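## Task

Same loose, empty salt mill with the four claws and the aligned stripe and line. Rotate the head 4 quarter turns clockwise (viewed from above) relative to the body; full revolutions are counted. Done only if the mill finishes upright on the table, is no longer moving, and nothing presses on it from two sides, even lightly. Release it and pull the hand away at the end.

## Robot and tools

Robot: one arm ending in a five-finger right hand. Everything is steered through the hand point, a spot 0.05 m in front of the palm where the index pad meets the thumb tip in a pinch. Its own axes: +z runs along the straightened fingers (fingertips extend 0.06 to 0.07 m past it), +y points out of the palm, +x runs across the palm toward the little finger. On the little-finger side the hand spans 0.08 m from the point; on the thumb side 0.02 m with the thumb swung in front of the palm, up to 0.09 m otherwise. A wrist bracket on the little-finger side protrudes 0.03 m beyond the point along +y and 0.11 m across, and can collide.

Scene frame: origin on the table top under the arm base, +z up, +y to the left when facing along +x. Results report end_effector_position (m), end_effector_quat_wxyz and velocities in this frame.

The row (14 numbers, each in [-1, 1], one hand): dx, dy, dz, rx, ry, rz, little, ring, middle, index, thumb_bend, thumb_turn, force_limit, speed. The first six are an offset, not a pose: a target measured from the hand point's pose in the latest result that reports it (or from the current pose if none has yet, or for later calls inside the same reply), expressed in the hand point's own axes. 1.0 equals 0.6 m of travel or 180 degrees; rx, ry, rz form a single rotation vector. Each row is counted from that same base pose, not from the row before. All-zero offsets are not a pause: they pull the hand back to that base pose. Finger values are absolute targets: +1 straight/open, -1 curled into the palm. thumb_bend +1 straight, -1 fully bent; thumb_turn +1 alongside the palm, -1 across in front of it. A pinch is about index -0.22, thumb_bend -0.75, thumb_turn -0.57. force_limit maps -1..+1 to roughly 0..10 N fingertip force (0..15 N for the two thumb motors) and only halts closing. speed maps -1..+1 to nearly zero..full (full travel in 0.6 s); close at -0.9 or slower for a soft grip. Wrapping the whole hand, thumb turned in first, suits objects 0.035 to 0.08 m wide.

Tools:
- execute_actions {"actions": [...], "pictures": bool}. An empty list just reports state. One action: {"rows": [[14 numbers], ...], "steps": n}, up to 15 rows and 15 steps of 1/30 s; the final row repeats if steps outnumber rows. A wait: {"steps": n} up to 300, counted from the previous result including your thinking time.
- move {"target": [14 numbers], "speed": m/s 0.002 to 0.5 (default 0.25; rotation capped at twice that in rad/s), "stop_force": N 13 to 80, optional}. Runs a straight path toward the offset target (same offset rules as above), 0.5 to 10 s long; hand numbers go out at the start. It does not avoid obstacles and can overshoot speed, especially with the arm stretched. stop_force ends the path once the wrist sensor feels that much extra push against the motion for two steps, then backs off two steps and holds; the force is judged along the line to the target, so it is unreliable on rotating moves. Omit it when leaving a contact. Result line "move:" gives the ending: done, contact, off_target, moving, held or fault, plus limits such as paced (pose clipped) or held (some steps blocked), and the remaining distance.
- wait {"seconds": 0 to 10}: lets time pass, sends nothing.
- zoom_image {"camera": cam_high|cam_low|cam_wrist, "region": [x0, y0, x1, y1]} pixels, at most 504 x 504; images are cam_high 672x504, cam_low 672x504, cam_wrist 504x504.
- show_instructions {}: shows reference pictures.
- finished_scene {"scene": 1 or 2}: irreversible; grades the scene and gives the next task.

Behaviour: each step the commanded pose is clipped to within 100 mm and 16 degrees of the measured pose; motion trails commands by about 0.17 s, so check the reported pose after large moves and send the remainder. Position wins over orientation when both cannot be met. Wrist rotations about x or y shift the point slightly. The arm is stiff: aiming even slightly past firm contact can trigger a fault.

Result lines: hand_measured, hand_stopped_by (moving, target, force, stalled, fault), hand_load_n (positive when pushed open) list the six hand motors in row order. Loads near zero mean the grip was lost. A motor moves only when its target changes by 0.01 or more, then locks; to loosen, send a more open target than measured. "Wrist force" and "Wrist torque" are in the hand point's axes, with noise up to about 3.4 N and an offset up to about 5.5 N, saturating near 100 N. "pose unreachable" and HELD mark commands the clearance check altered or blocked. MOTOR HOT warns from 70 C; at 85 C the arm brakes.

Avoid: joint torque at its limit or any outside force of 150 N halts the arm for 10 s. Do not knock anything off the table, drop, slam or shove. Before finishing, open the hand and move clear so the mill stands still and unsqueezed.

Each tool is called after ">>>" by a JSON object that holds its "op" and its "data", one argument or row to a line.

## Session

>>> {"op": "execute_actions", "data": {
  "actions": []
}}

Scene clock: 0.00 s of 11100.00 s.
end_effector_position=(+0.4446, +0.2923, +0.2002) hand_measured=(+1.000, +1.000, +1.000, +1.000, +1.000, +1.000) hand_load_n=(+0.0, +0.0, +0.0, +0.0, +0.0, +0.0) hand_stopped_by=(target, target, target, target, target, target) hand_force_limit=0.00 hand_speed=-0.80 end_effector_quat_wxyz=(+0.077, -0.096, +0.890, -0.439) end_effector_velocity=(-0.000, -0.000, -0.000) end_effector_angular_velocity=(+0.001, +0.000, +0.000)
Joint positions: [ 0.63  -1.152  1.914  1.179  2.427 -1.026]
Joint velocities: [-0.    -0.001  0.001 -0.002 -0.001 -0.002]
Wrist force (N, on the end effector, along its own x y z axes, offset not removed): no reading
Wrist torque (N m, same axes, about the end effector's origin, offset not removed): no reading
Hand target: +0.445, +0.292, +0.200; +0.077, -0.096, +0.890, -0.439
camera_calibration (this result's frames):
cam_wrist: T_world_to_cam=[[0.0351653, 0.5901, -0.806564, -0.0147382], [0.742608, 0.524671, 0.416238, -0.559007], [0.668803, -0.613597, -0.419763, 0.0939694], [0, 0, 0, 1]] pos_world=[0.352794, 0.359651, 0.260238]

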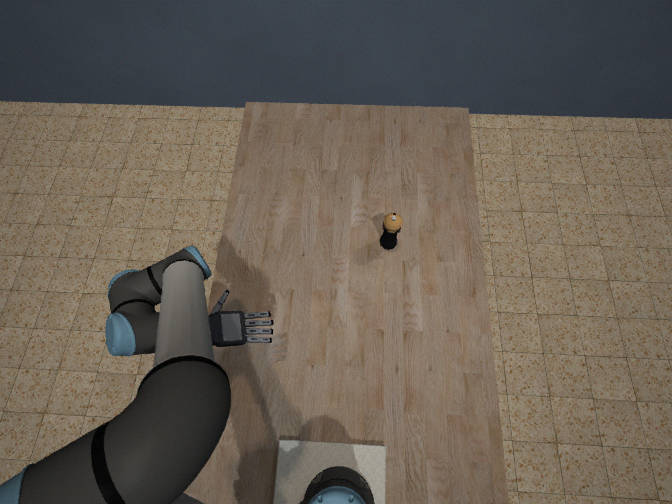

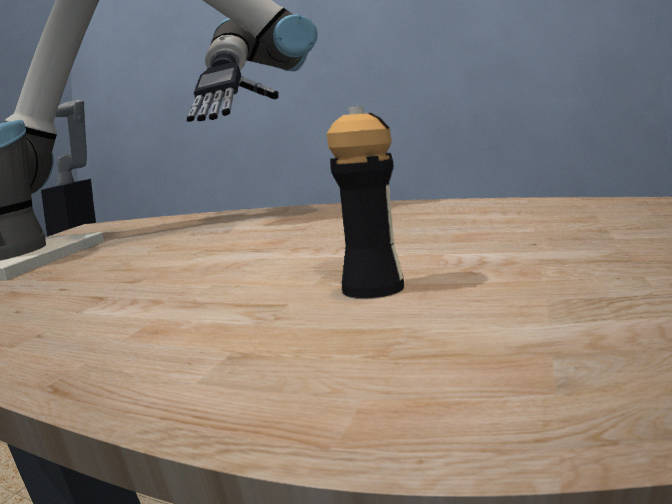

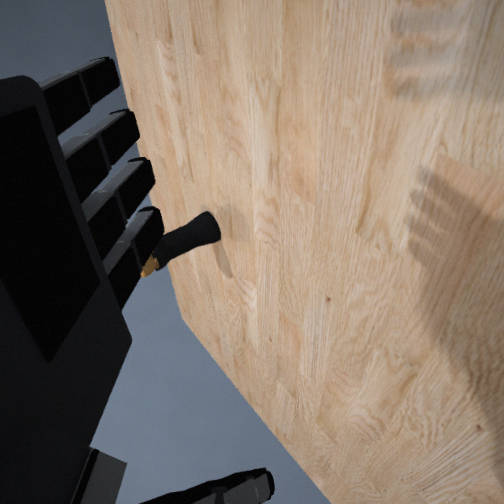

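>>> {"op": "move", "data": {
  "target": [-0.451,-0.524,0.648,-0.1107,0.2861,0.3209,1,1,0.9,0.9,0.2,-1,0.3,0.3],
  "speed": 0.35
}}

Scene clock: 5.90 s of 11100.00 s.
end_effector_position=(+0.8257, -0.1279, +0.2311) hand_measured=(+1.000, +1.000, +0.900, +0.900, +0.200, -1.000) hand_load_n=(+0.0, +0.0, +0.0, +0.0, +0.0, +0.0) hand_stopped_by=(target, target, target, target, target, target) hand_force_limit=0.30 hand_speed=0.30 end_effector_quat_wxyz=(-0.121, +0.509, +0.829, -0.197) end_effector_velocity=(+0.002, -0.002, -0.001) end_effector_angular_velocity=(+0.003, +0.002, -0.005)
Joint positions: [-0.243 -0.794  1.127  1.593  1.876 -0.702]
Joint velocities: [-0.002  0.005 -0.008  0.006 -0.003  0.002]
Wrist force (N, on the end effector, along its own x y z axes, offset not removed): [-1.0 1.1 -2.8]
Wrist torque (N m, same axes, about the end effector's origin, offset not removed): [0.35 -0.11 0.14]
Hand target: +0.826, -0.128, +0.231; -0.121, +0.509, +0.829, -0.197
Off the commanded pose: 0.001 m, 0 deg.
After step 90, 0.13 s passed at rest.
move: done
camera_calibration (this result's frames):
cam_wrist: T_world_to_cam=[[0.831308, 0.274469, -0.483315, -0.527746], [0.513587, -0.711779, 0.479165, -0.617993], [-0.212498, -0.646558, -0.732671, 0.390077], [0, 0, 0, 1]] pos_world=[0.839003, -0.0428164, 0.326852]

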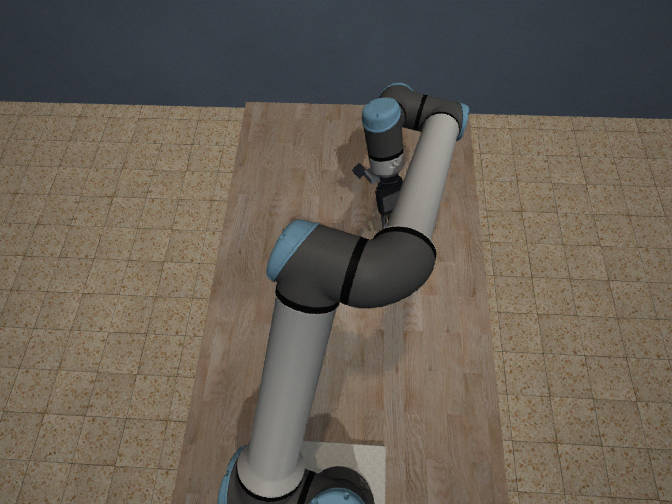

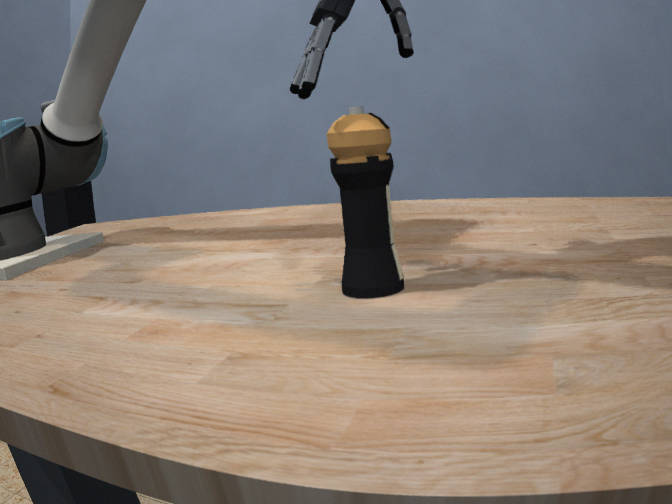

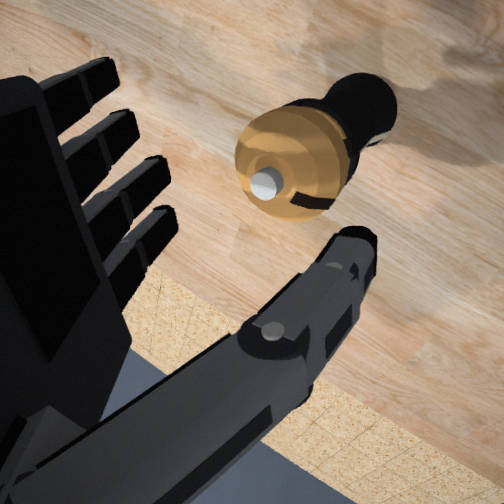

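>>> {"op": "move", "data": {
  "target": [0,0.0408,0.1027,0,0,0,1,1,0.9,0.9,0.2,-1,0.3,0.3],
  "speed": 0.08
}}

>>> {"op": "zoom_image", "data": {
  "camera": "cam_low",
  "region": [250, 0, 470, 200]
}}

Scene clock: 9.50 s of 11100.00 s.
end_effector_position=(+0.8206, -0.1306, +0.1654) hand_measured=(+1.000, +1.000, +0.900, +0.900, +0.200, -1.000) hand_load_n=(+0.0, +0.0, +0.0, +0.0, +0.0, +0.0) hand_stopped_by=(target, target, target, target, target, target) hand_force_limit=0.30 hand_speed=0.30 end_effector_quat_wxyz=(-0.121, +0.509, +0.829, -0.197) end_effector_velocity=(+0.001, +0.000, -0.001) end_effector_angular_velocity=(-0.001, -0.004, +0.000)
Joint positions: [-0.247 -0.759  1.186  1.496  1.878 -0.706]
Joint velocities: [ 0.    -0.     0.    -0.004 -0.     0.   ]
Wrist force (N, on the end effector, along its own x y z axes, offset not removed): [2.0 3.8 -1.7]
Wrist torque (N m, same axes, about the end effector's origin, offset not removed): [0.76 -0.57 0.44]
Hand target: +0.821, -0.131, +0.165; -0.121, +0.509, +0.829, -0.197
Off the commanded pose: 0.000 m, 0 deg.
move: done
camera_calibration (this result's frames):
cam_wrist: T_world_to_cam=[[0.831306, 0.274465, -0.483321, -0.554477], [0.513585, -0.711787, 0.479156, -0.585821], [-0.21251, -0.646551, -0.732674, 0.339066], [0, 0, 0, 1]] pos_world=[0.833864, -0.045572, 0.261134]

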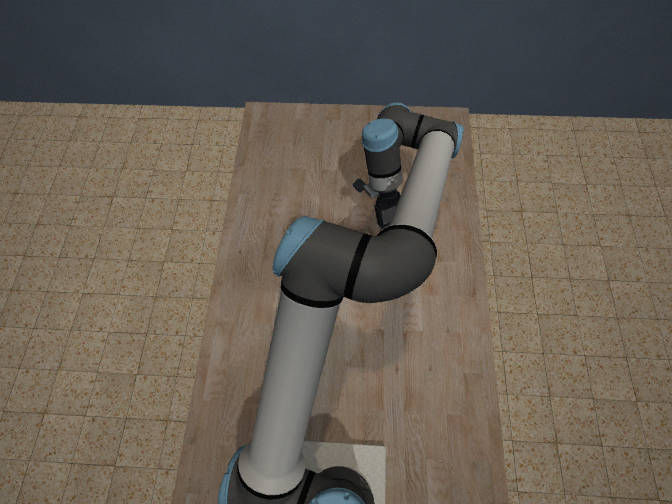

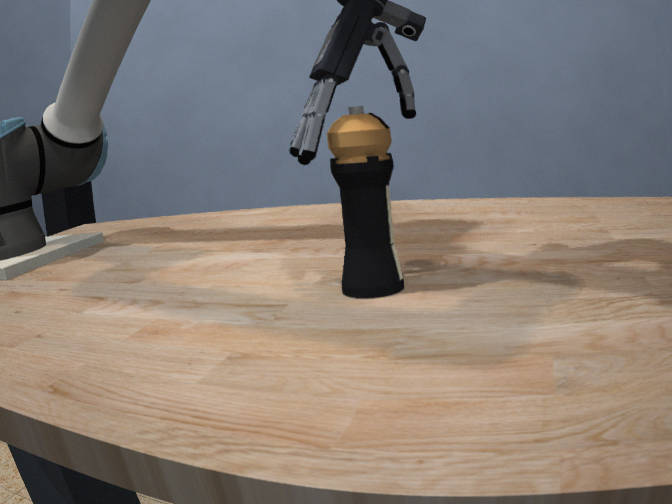

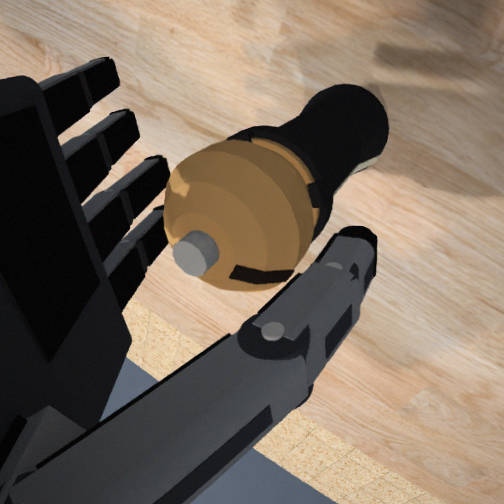

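Region (250, 0, 470, 200) of cam_low's 672x504 image, scaled by 2.291, with more detail than that image has; it fills the top 458 rows of this view, and the rest is white.

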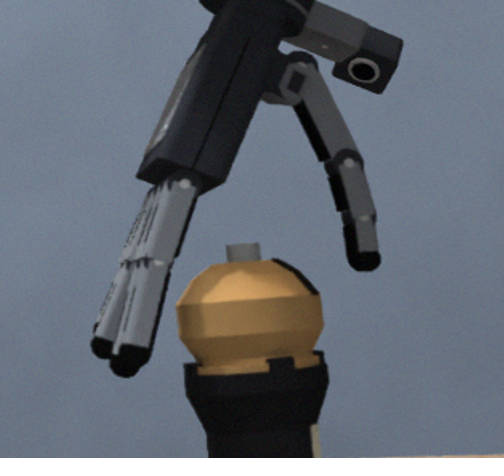

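>>> {"op": "move", "data": {
  "target": [0,0.0106,0.0208,0,0,0,1,1,0.9,0.9,0.0,-1,0.3,0.3],
  "speed": 0.03
}}

>>> {"op": "zoom_image", "data": {
  "camera": "cam_low",
  "region": [250, 0, 470, 200]
}}

Scene clock: 11.13 s of 11100.00 s.
end_effector_position=(+0.8207, -0.1307, +0.1517) hand_measured=(+1.000, +1.000, +0.900, +0.900, +0.000, -1.000) hand_load_n=(+0.0, +0.0, +0.0, +0.0, +0.0, +0.0) hand_stopped_by=(target, target, target, target, target, target) hand_force_limit=0.30 hand_speed=0.30 end_effector_quat_wxyz=(-0.121, +0.509, +0.829, -0.197) end_effector_velocity=(-0.000, -0.000, -0.003) end_effector_angular_velocity=(+0.001, +0.001, +0.000)
Joint positions: [-0.247 -0.749  1.194  1.479  1.878 -0.706]
Joint velocities: [-0.001  0.003  0.001 -0.003 -0.    -0.001]
Wrist force (N, on the end effector, along its own x y z axes, offset not removed): [-0.8 -0.1 -2.0]
Wrist torque (N m, same axes, about the end effector's origin, offset not removed): [0.13 -0.22 0.15]
Hand target: +0.821, -0.131, +0.151; -0.121, +0.509, +0.829, -0.197
Off the commanded pose: 0.000 m, 0 deg.
move: done
camera_calibration (this result's frames):
cam_wrist: T_world_to_cam=[[0.831301, 0.274414, -0.48336, -0.561108], [0.513579, -0.711773, 0.479184, -0.579337], [-0.212548, -0.646589, -0.73263, 0.329055], [0, 0, 0, 1]] pos_world=[0.833924, -0.0456171, 0.247467]

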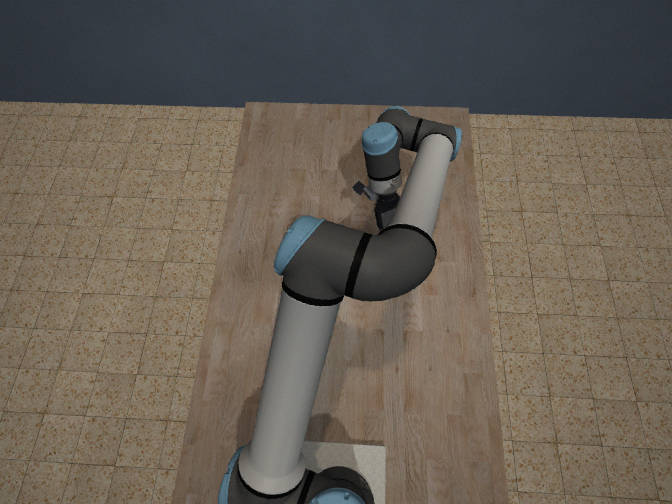

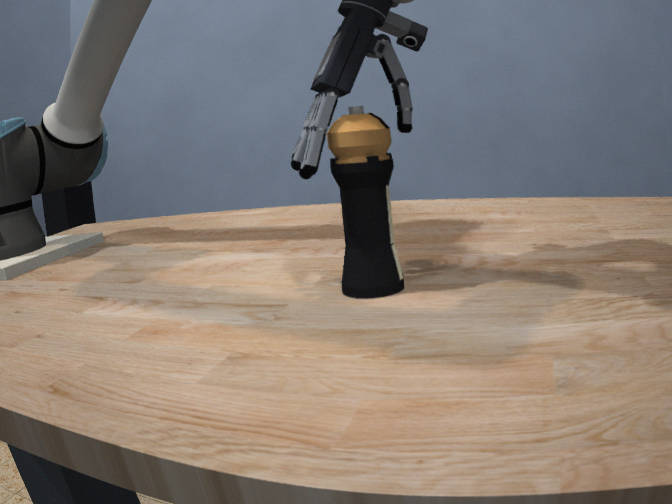

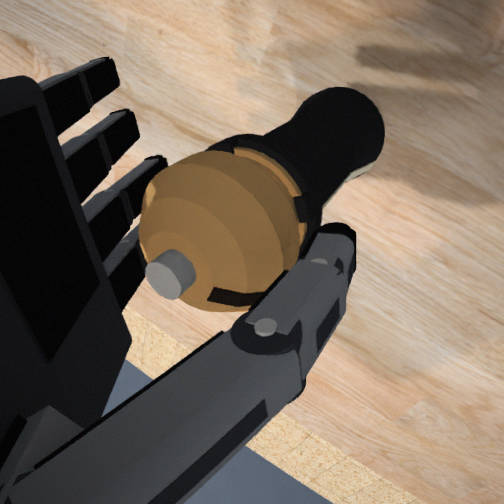

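Region (250, 0, 470, 200) of cam_low's 672x504 image, scaled by 2.291, with more detail than that image has; it fills the top 458 rows of this view, and the rest is white.

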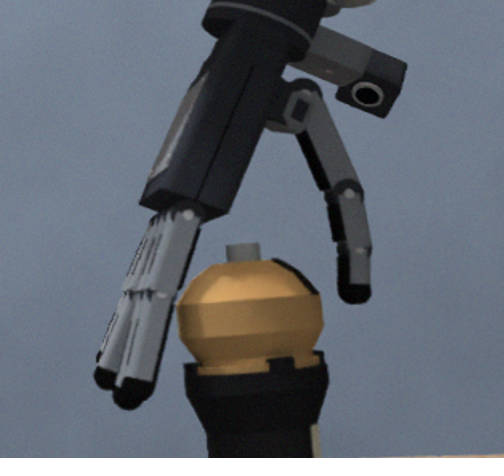

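>>> {"op": "move", "data": {
  "target": [-0.0025,0.0048,0.0003,0,0,0,1,1,0.9,0.9,-0.35,-1,0.3,0.3],
  "speed": 0.01
}}

>>> {"op": "move", "data": {
  "target": [0,0,0,0,0,0,1,1,0.9,0.9,-0.95,-1,0.3,-0.8]
}}

>>> {"op": "zoom_image", "data": {
  "camera": "cam_low",
  "region": [250, 0, 470, 200]
}}

Scene clock: 13.43 s of 11100.00 s.
end_effector_position=(+0.8234, -0.1309, +0.1504) hand_measured=(+1.000, +1.000, +0.900, +0.900, -0.350, -1.000) hand_load_n=(+0.0, +0.0, +0.0, +0.0, +0.0, +0.0) hand_stopped_by=(target, target, target, target, target, target) hand_force_limit=0.30 hand_speed=0.30 end_effector_quat_wxyz=(-0.121, +0.509, +0.829, -0.197) end_effector_velocity=(+0.002, -0.001, -0.000) end_effector_angular_velocity=(+0.000, -0.001, -0.000)
Joint positions: [-0.247 -0.743  1.186  1.481  1.878 -0.706]
Joint velocities: [-0.     0.004 -0.007  0.002 -0.001 -0.   ]
Wrist force (N, on the end effector, along its own x y z axes, offset not removed): [-1.6 -1.5 -3.4]
Wrist torque (N m, same axes, about the end effector's origin, offset not removed): [0.01 0.06 -0.09]
Hand target: +0.824, -0.131, +0.150; -0.121, +0.509, +0.829, -0.197
Off the commanded pose: 0.000 m, 0 deg.
move: done
camera_calibration (this result's frames):
cam_wrist: T_world_to_cam=[[0.831303, 0.274419, -0.483353, -0.56396], [0.513578, -0.711772, 0.479185, -0.580192], [-0.212539, -0.646587, -0.732634, 0.32849], [0, 0, 0, 1]] pos_world=[0.836612, -0.0458053, 0.246091]

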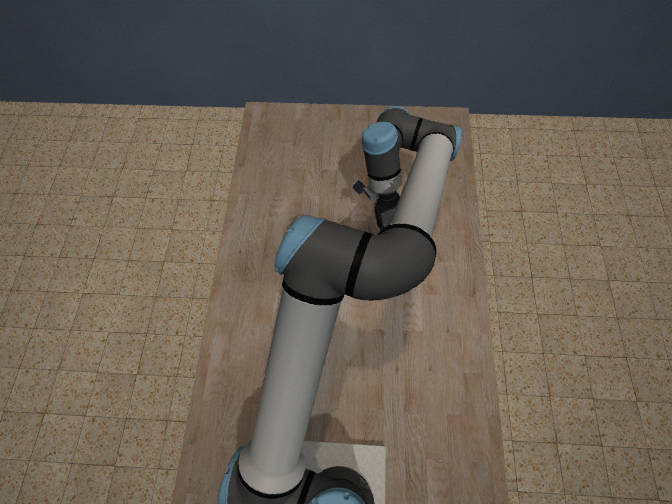

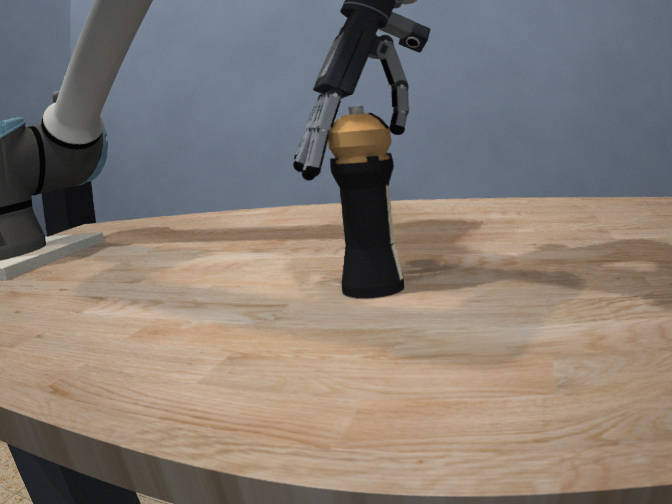

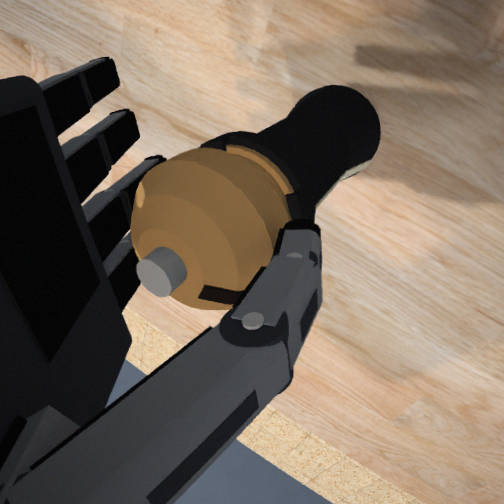

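Scene clock: 14.63 s of 11100.00 s.
end_effector_position=(+0.8234, -0.1309, +0.1504) hand_measured=(+1.000, +1.000, +0.900, +0.900, -0.538, -1.000) hand_load_n=(+0.0, +0.0, +1.0, +2.0, +9.0, +0.5) hand_stopped_by=(target, target, target, target, force, target) hand_force_limit=0.30 hand_speed=-0.80 end_effector_quat_wxyz=(-0.121, +0.509, +0.829, -0.197) end_effector_velocity=(+0.000, +0.001, -0.000) end_effector_angular_velocity=(+0.000, -0.001, +0.000)
Joint positions: [-0.247 -0.743  1.186  1.481  1.878 -0.706]
Joint velocities: [ 0.001  0.     0.    -0.001 -0.001  0.001]
Wrist force (N, on the end effector, along its own x y z axes, offset not removed): [-0.2 -2.2 -3.8]
Wrist torque (N m, same axes, about the end effector's origin, offset not removed): [0.05 -0.22 0.19]
Hand target: +0.823, -0.131, +0.150; -0.121, +0.509, +0.829, -0.197
Off the commanded pose: 0.000 m, 0 deg.
move: done
camera_calibration (this result's frames):
cam_wrist: T_world_to_cam=[[0.831301, 0.274418, -0.483357, -0.563956], [0.51358, -0.711772, 0.479183, -0.580188], [-0.212544, -0.646587, -0.732632, 0.328509], [0, 0, 0, 1]] pos_world=[0.836612, -0.0457917, 0.2461]

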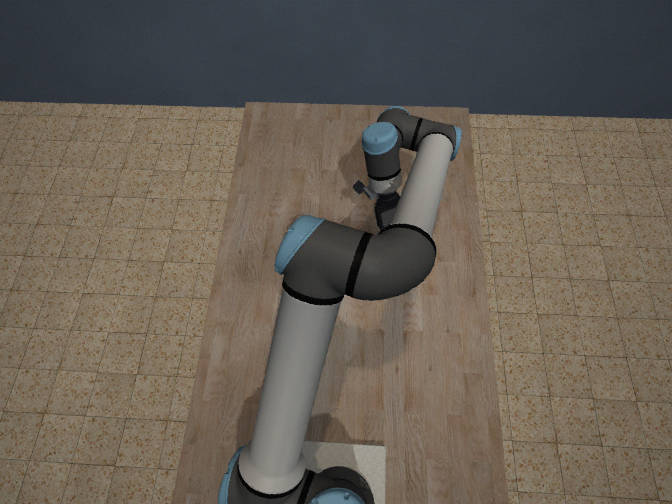

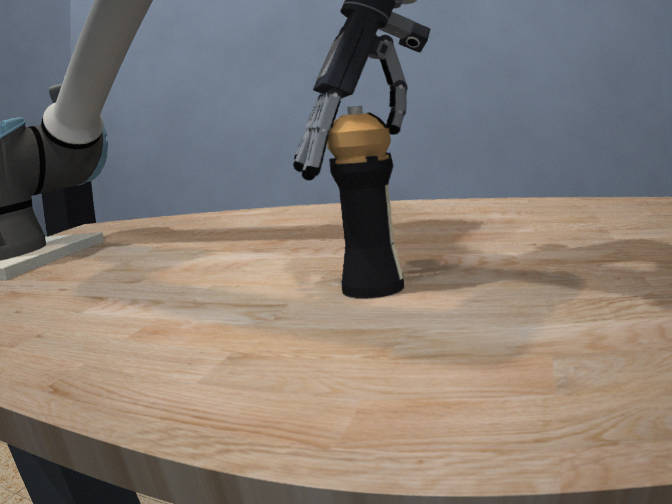

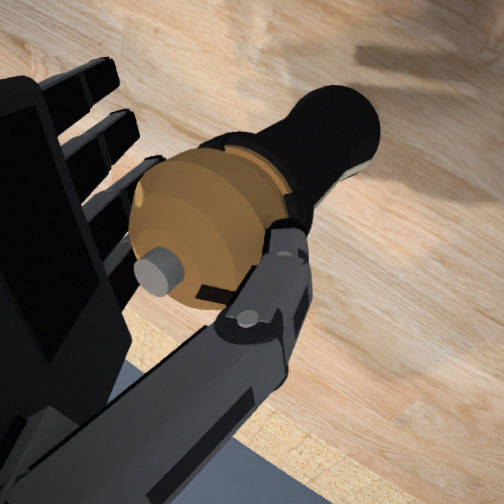

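Region (250, 0, 470, 200) of cam_low's 672x504 image, scaled by 2.291, with more detail than that image has; it fills the top 458 rows of this view, and the rest is white.

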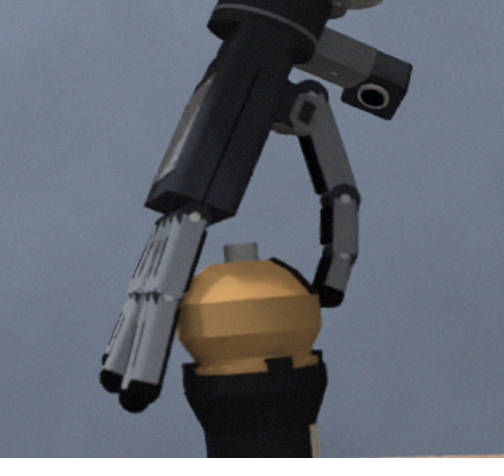

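>>> {"op": "move", "data": {
  "target": [0,0.0015,-0.00075,0,0,0,1,1,0.9,0.9,-0.95,-1,0.3,-0.8],
  "speed": 0.005
}}

>>> {"op": "move", "data": {
  "target": [0,0.003,0.006,0,0,0,1,1,0.9,0.9,-0.95,-1,0.3,-0.8],
  "speed": 0.002,
  "stop_force": 15
}}

>>> {"op": "move", "data": {
  "target": [-0.0141,-0.0074,0.0039,0,0.05,0.0992,1,1,0.9,0.9,-0.95,-1,0.3,-0.8],
  "speed": 0.25
}}

>>> {"op": "move", "data": {
  "target": [-0.0141,-0.0074,0.0039,0,0.05,0.0992,1,1,0.9,0.9,-0.95,-1,0.3,-0.8],
  "speed": 0.25
}}

>>> {"op": "move", "data": {
  "target": [-0.0141,-0.00743,0.00383,0,0.05,0.0992,1,1,0.9,0.9,-0.95,-1,0.3,-0.8],
  "speed": 0.25
}}

Scene clock: 17.20 s of 11100.00 s.
end_effector_position=(+0.8242, -0.1305, +0.1504) hand_measured=(+1.000, +1.000, +0.900, +0.900, -0.538, -1.000) hand_load_n=(+0.0, +0.0, +1.0, +2.0, +9.0, +0.5) hand_stopped_by=(target, target, target, target, force, target) hand_force_limit=0.30 hand_speed=-0.80 end_effector_quat_wxyz=(-0.121, +0.509, +0.829, -0.197) end_effector_velocity=(+0.000, +0.001, +0.000) end_effector_angular_velocity=(+0.001, +0.001, +0.001)
Joint positions: [-0.246 -0.742  1.184  1.482  1.877 -0.705]
Joint velocities: [ 0.002  0.001 -0.001  0.002 -0.001  0.001]
Wrist force (N, on the end effector, along its own x y z axes, offset not removed): [-0.5 -0.7 -1.2]
Wrist torque (N m, same axes, about the end effector's origin, offset not removed): [0.52 -0.27 0.08]
Hand target: +0.824, -0.130, +0.150; -0.121, +0.509, +0.829, -0.197
Off the commanded pose: 0.000 m, 0 deg.
move: done
camera_calibration (this result's frames):
cam_wrist: T_world_to_cam=[[0.831301, 0.2744, -0.483366, -0.564753], [0.513574, -0.711772, 0.47919, -0.580319], [-0.212556, -0.646595, -0.732622, 0.328953], [0, 0, 0, 1]] pos_world=[0.837437, -0.0453866, 0.246099]

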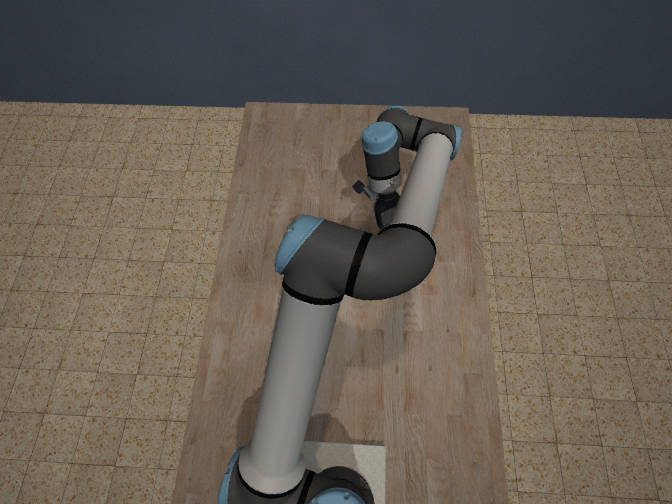

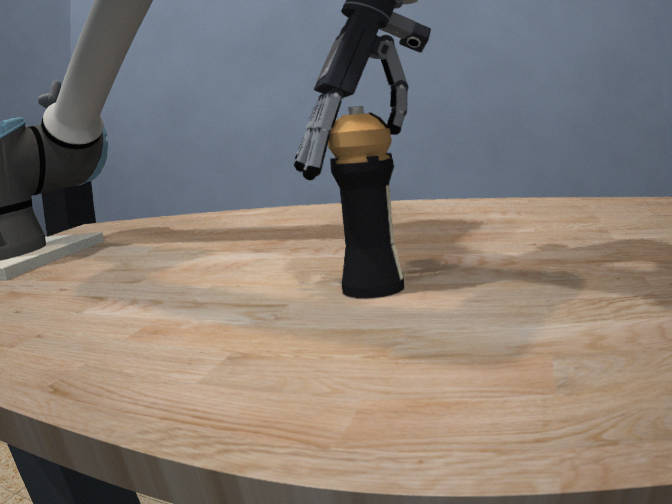

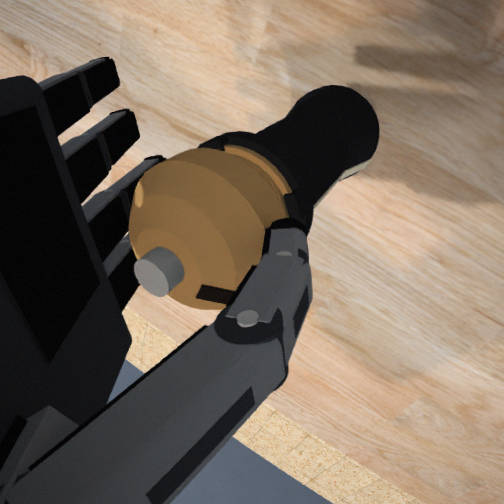

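Scene clock: 17.97 s of 11100.00 s.
end_effector_position=(+0.8242, -0.1305, +0.1496) hand_measured=(+1.000, +1.000, +0.900, +0.900, -0.538, -1.000) hand_load_n=(+0.0, +0.0, +1.5, +3.0, +9.5, +0.0) hand_stopped_by=(target, target, target, target, force, target) hand_force_limit=0.30 hand_speed=-0.80 end_effector_quat_wxyz=(-0.121, +0.509, +0.829, -0.197) end_effector_velocity=(+0.000, -0.000, +0.001) end_effector_angular_velocity=(-0.000, -0.002, +0.001)
Joint positions: [-0.246 -0.742  1.184  1.481  1.877 -0.705]
Joint velocities: [-0.    -0.001 -0.001 -0.     0.    -0.001]
Wrist force (N, on the end effector, along its own x y z axes, offset not removed): [0.1 -9.6 -19.9]
Wrist torque (N m, same axes, about the end effector's origin, offset not removed): [1.31 0.02 0.19]
Hand target: +0.824, -0.130, +0.150; -0.121, +0.509, +0.829, -0.197
Off the commanded pose: 0.003 m, 0 deg.
move: contact
camera_calibration (this result's frames):
cam_wrist: T_world_to_cam=[[0.831323, 0.274397, -0.48333, -0.565164], [0.513553, -0.711765, 0.479222, -0.579935], [-0.21252, -0.646604, -0.732624, 0.328365], [0, 0, 0, 1]] pos_world=[0.837445, -0.0453758, 0.245325]

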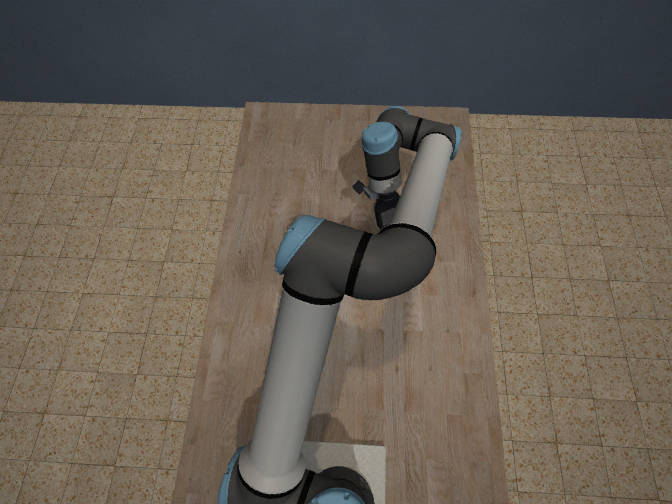

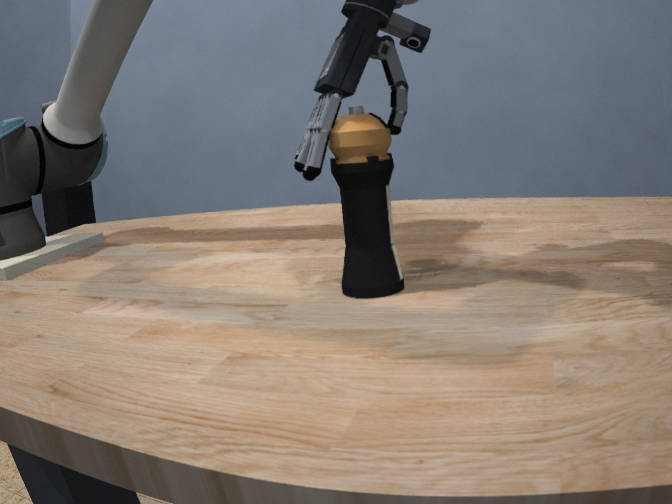

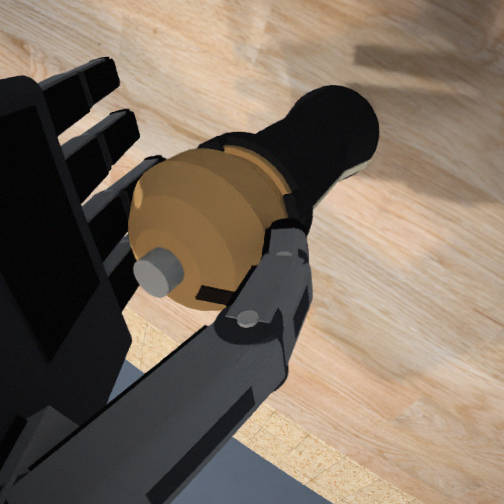

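Scene clock: 19.23 s of 11100.00 s.
end_effector_position=(+0.8235, -0.1402, +0.1496) hand_measured=(+1.000, +1.000, +0.900, +0.900, -0.538, -1.000) hand_load_n=(+0.0, +0.0, +1.5, +3.0, +10.0, -1.0) hand_stopped_by=(target, target, target, target, force, target) hand_force_limit=0.30 hand_speed=-0.80 end_effector_quat_wxyz=(-0.153, +0.645, +0.729, -0.173) end_effector_velocity=(-0.000, -0.001, +0.001) end_effector_angular_velocity=(-0.000, +0.000, -0.015)
Joint positions: [-0.272 -0.709  1.141  1.571  1.755 -0.398]
Joint velocities: [-0.002  0.001 -0.002  0.004 -0.005  0.012]
Wrist force (N, on the end effector, along its own x y z axes, offset not removed): [-2.7 -11.2 -18.4]
Wrist torque (N m, same axes, about the end effector's origin, offset not removed): [0.69 0.25 -0.32]
Hand target: +0.824, -0.140, +0.150; -0.153, +0.645, +0.728, -0.173
Off the commanded pose: 0.000 m, 0 deg.
move: done
camera_calibration (this result's frames):
cam_wrist: T_world_to_cam=[[0.875093, -0.0249455, -0.483311, -0.639979], [0.2406, -0.844083, 0.479203, -0.380298], [-0.419909, -0.535632, -0.73265, 0.508249], [0, 0, 0, 1]] pos_world=[0.864959, -0.0647336, 0.245299]

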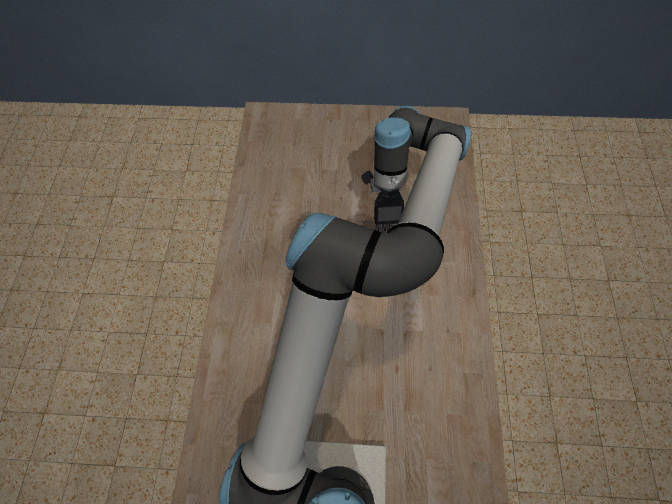

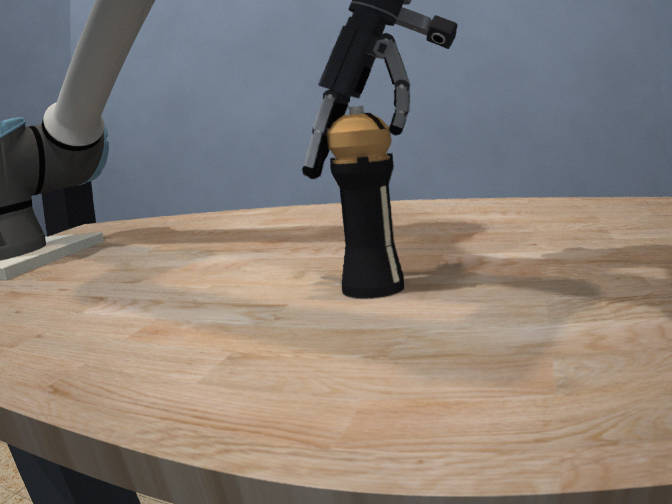

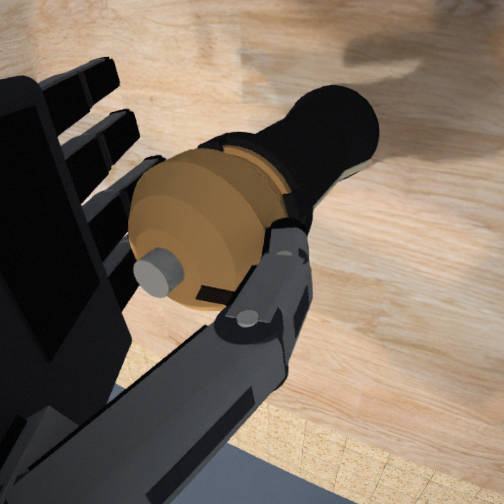

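Scene clock: 20.47 s of 11100.00 s.
end_effector_position=(+0.8196, -0.1492, +0.1495) hand_measured=(+1.000, +1.000, +0.900, +0.900, -0.538, -1.000) hand_load_n=(+0.0, +0.0, +1.5, +3.0, +10.0, -1.0) hand_stopped_by=(target, target, target, target, force, target) hand_force_limit=0.30 hand_speed=-0.80 end_effector_quat_wxyz=(-0.181, +0.761, +0.606, -0.144) end_effector_velocity=(-0.000, +0.000, +0.001) end_effector_angular_velocity=(-0.001, -0.000, -0.018)
Joint positions: [-0.305 -0.693  1.117  1.614  1.619 -0.113]
Joint velocities: [-0.001 -0.001 -0.     0.001 -0.007  0.016]
Wrist force (N, on the end effector, along its own x y z axes, offset not removed): [-0.4 -8.3 -18.6]
Wrist torque (N m, same axes, about the end effector's origin, offset not removed): [1.12 -0.12 -0.02]
Hand target: +0.820, -0.149, +0.150; -0.181, +0.761, +0.606, -0.144
Off the commanded pose: 0.000 m, 0 deg.
move: done
camera_calibration (this result's frames):
cam_wrist: T_world_to_cam=[[0.814521, -0.320811, -0.483359, -0.63126], [-0.0605879, -0.87567, 0.479095, -0.14472], [-0.576962, -0.360947, -0.732688, 0.656579], [0, 0, 0, 1]] pos_world=[0.884227, -0.0922521, 0.245277]

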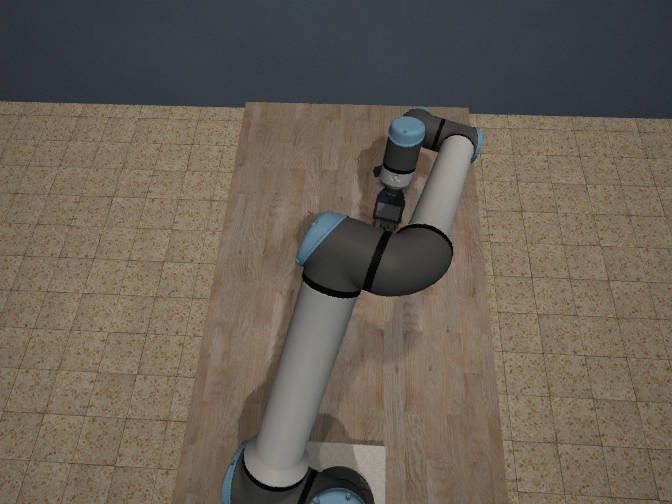

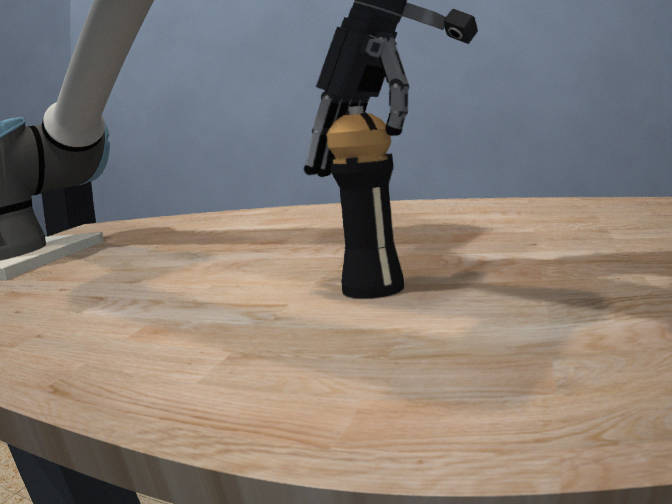

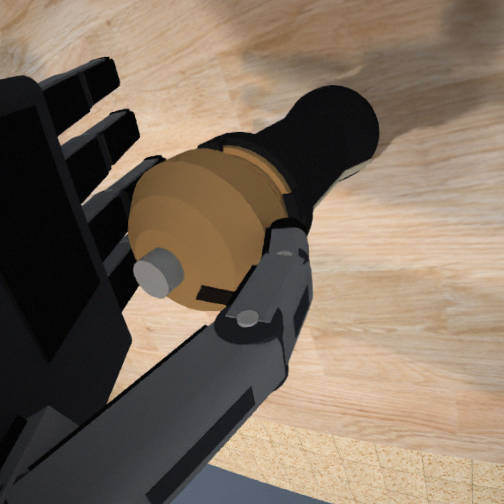

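Scene clock: 21.70 s of 11100.00 s.
end_effector_position=(+0.8129, -0.1562, +0.1495) hand_measured=(+1.000, +1.000, +0.900, +0.900, -0.536, -1.000) hand_load_n=(+0.0, +0.0, +1.5, +3.0, +10.5, -1.0) hand_stopped_by=(target, target, target, target, force, target) hand_force_limit=0.30 hand_speed=-0.80 end_effector_quat_wxyz=(-0.203, +0.854, +0.466, -0.111) end_effector_velocity=(-0.000, -0.001, +0.001) end_effector_angular_velocity=(-0.002, -0.001, -0.018)
Joint positions: [-0.341 -0.692  1.117  1.611  1.479  0.164]
Joint velocities: [-0.002 -0.002  0.    -0.001 -0.005  0.014]
Wrist force (N, on the end effector, along its own x y z axes, offset not removed): [-0.7 -11.7 -17.2]
Wrist torque (N m, same axes, about the end effector's origin, offset not removed): [0.45 -0.07 -0.26]
Hand target: +0.813, -0.156, +0.150; -0.203, +0.854, +0.465, -0.111
Off the commanded pose: 0.000 m, 0 deg.
move: done
camera_calibration (this result's frames):
cam_wrist: T_world_to_cam=[[0.656995, -0.5784, -0.48354, -0.540216], [-0.35451, -0.803078, 0.478946, 0.0989817], [-0.665342, -0.143245, -0.732667, 0.756004], [0, 0, 0, 1]] pos_world=[0.893011, -0.124677, 0.245276]

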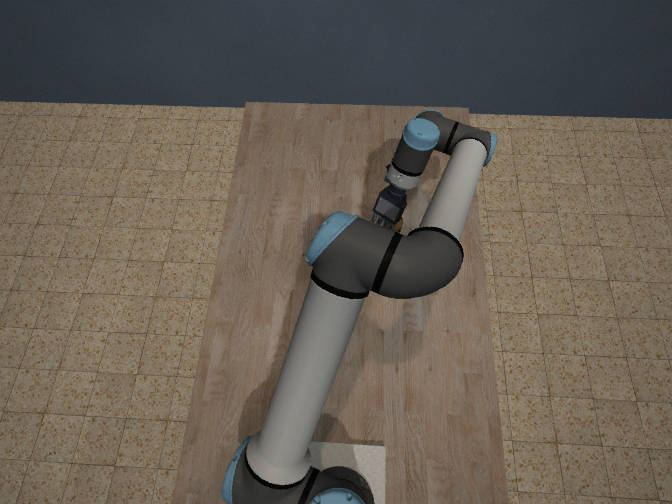

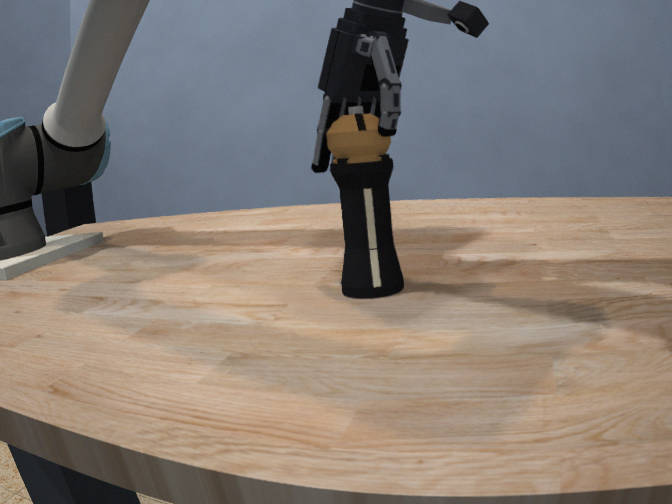

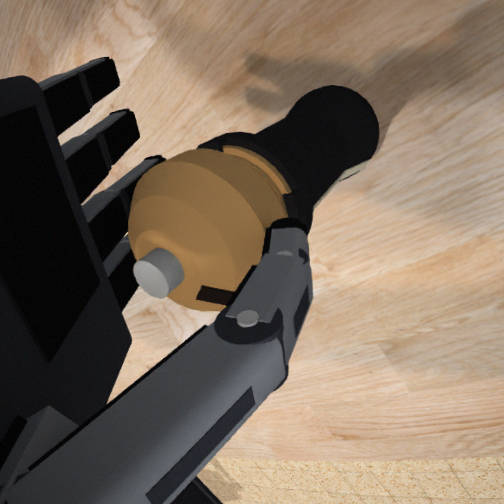

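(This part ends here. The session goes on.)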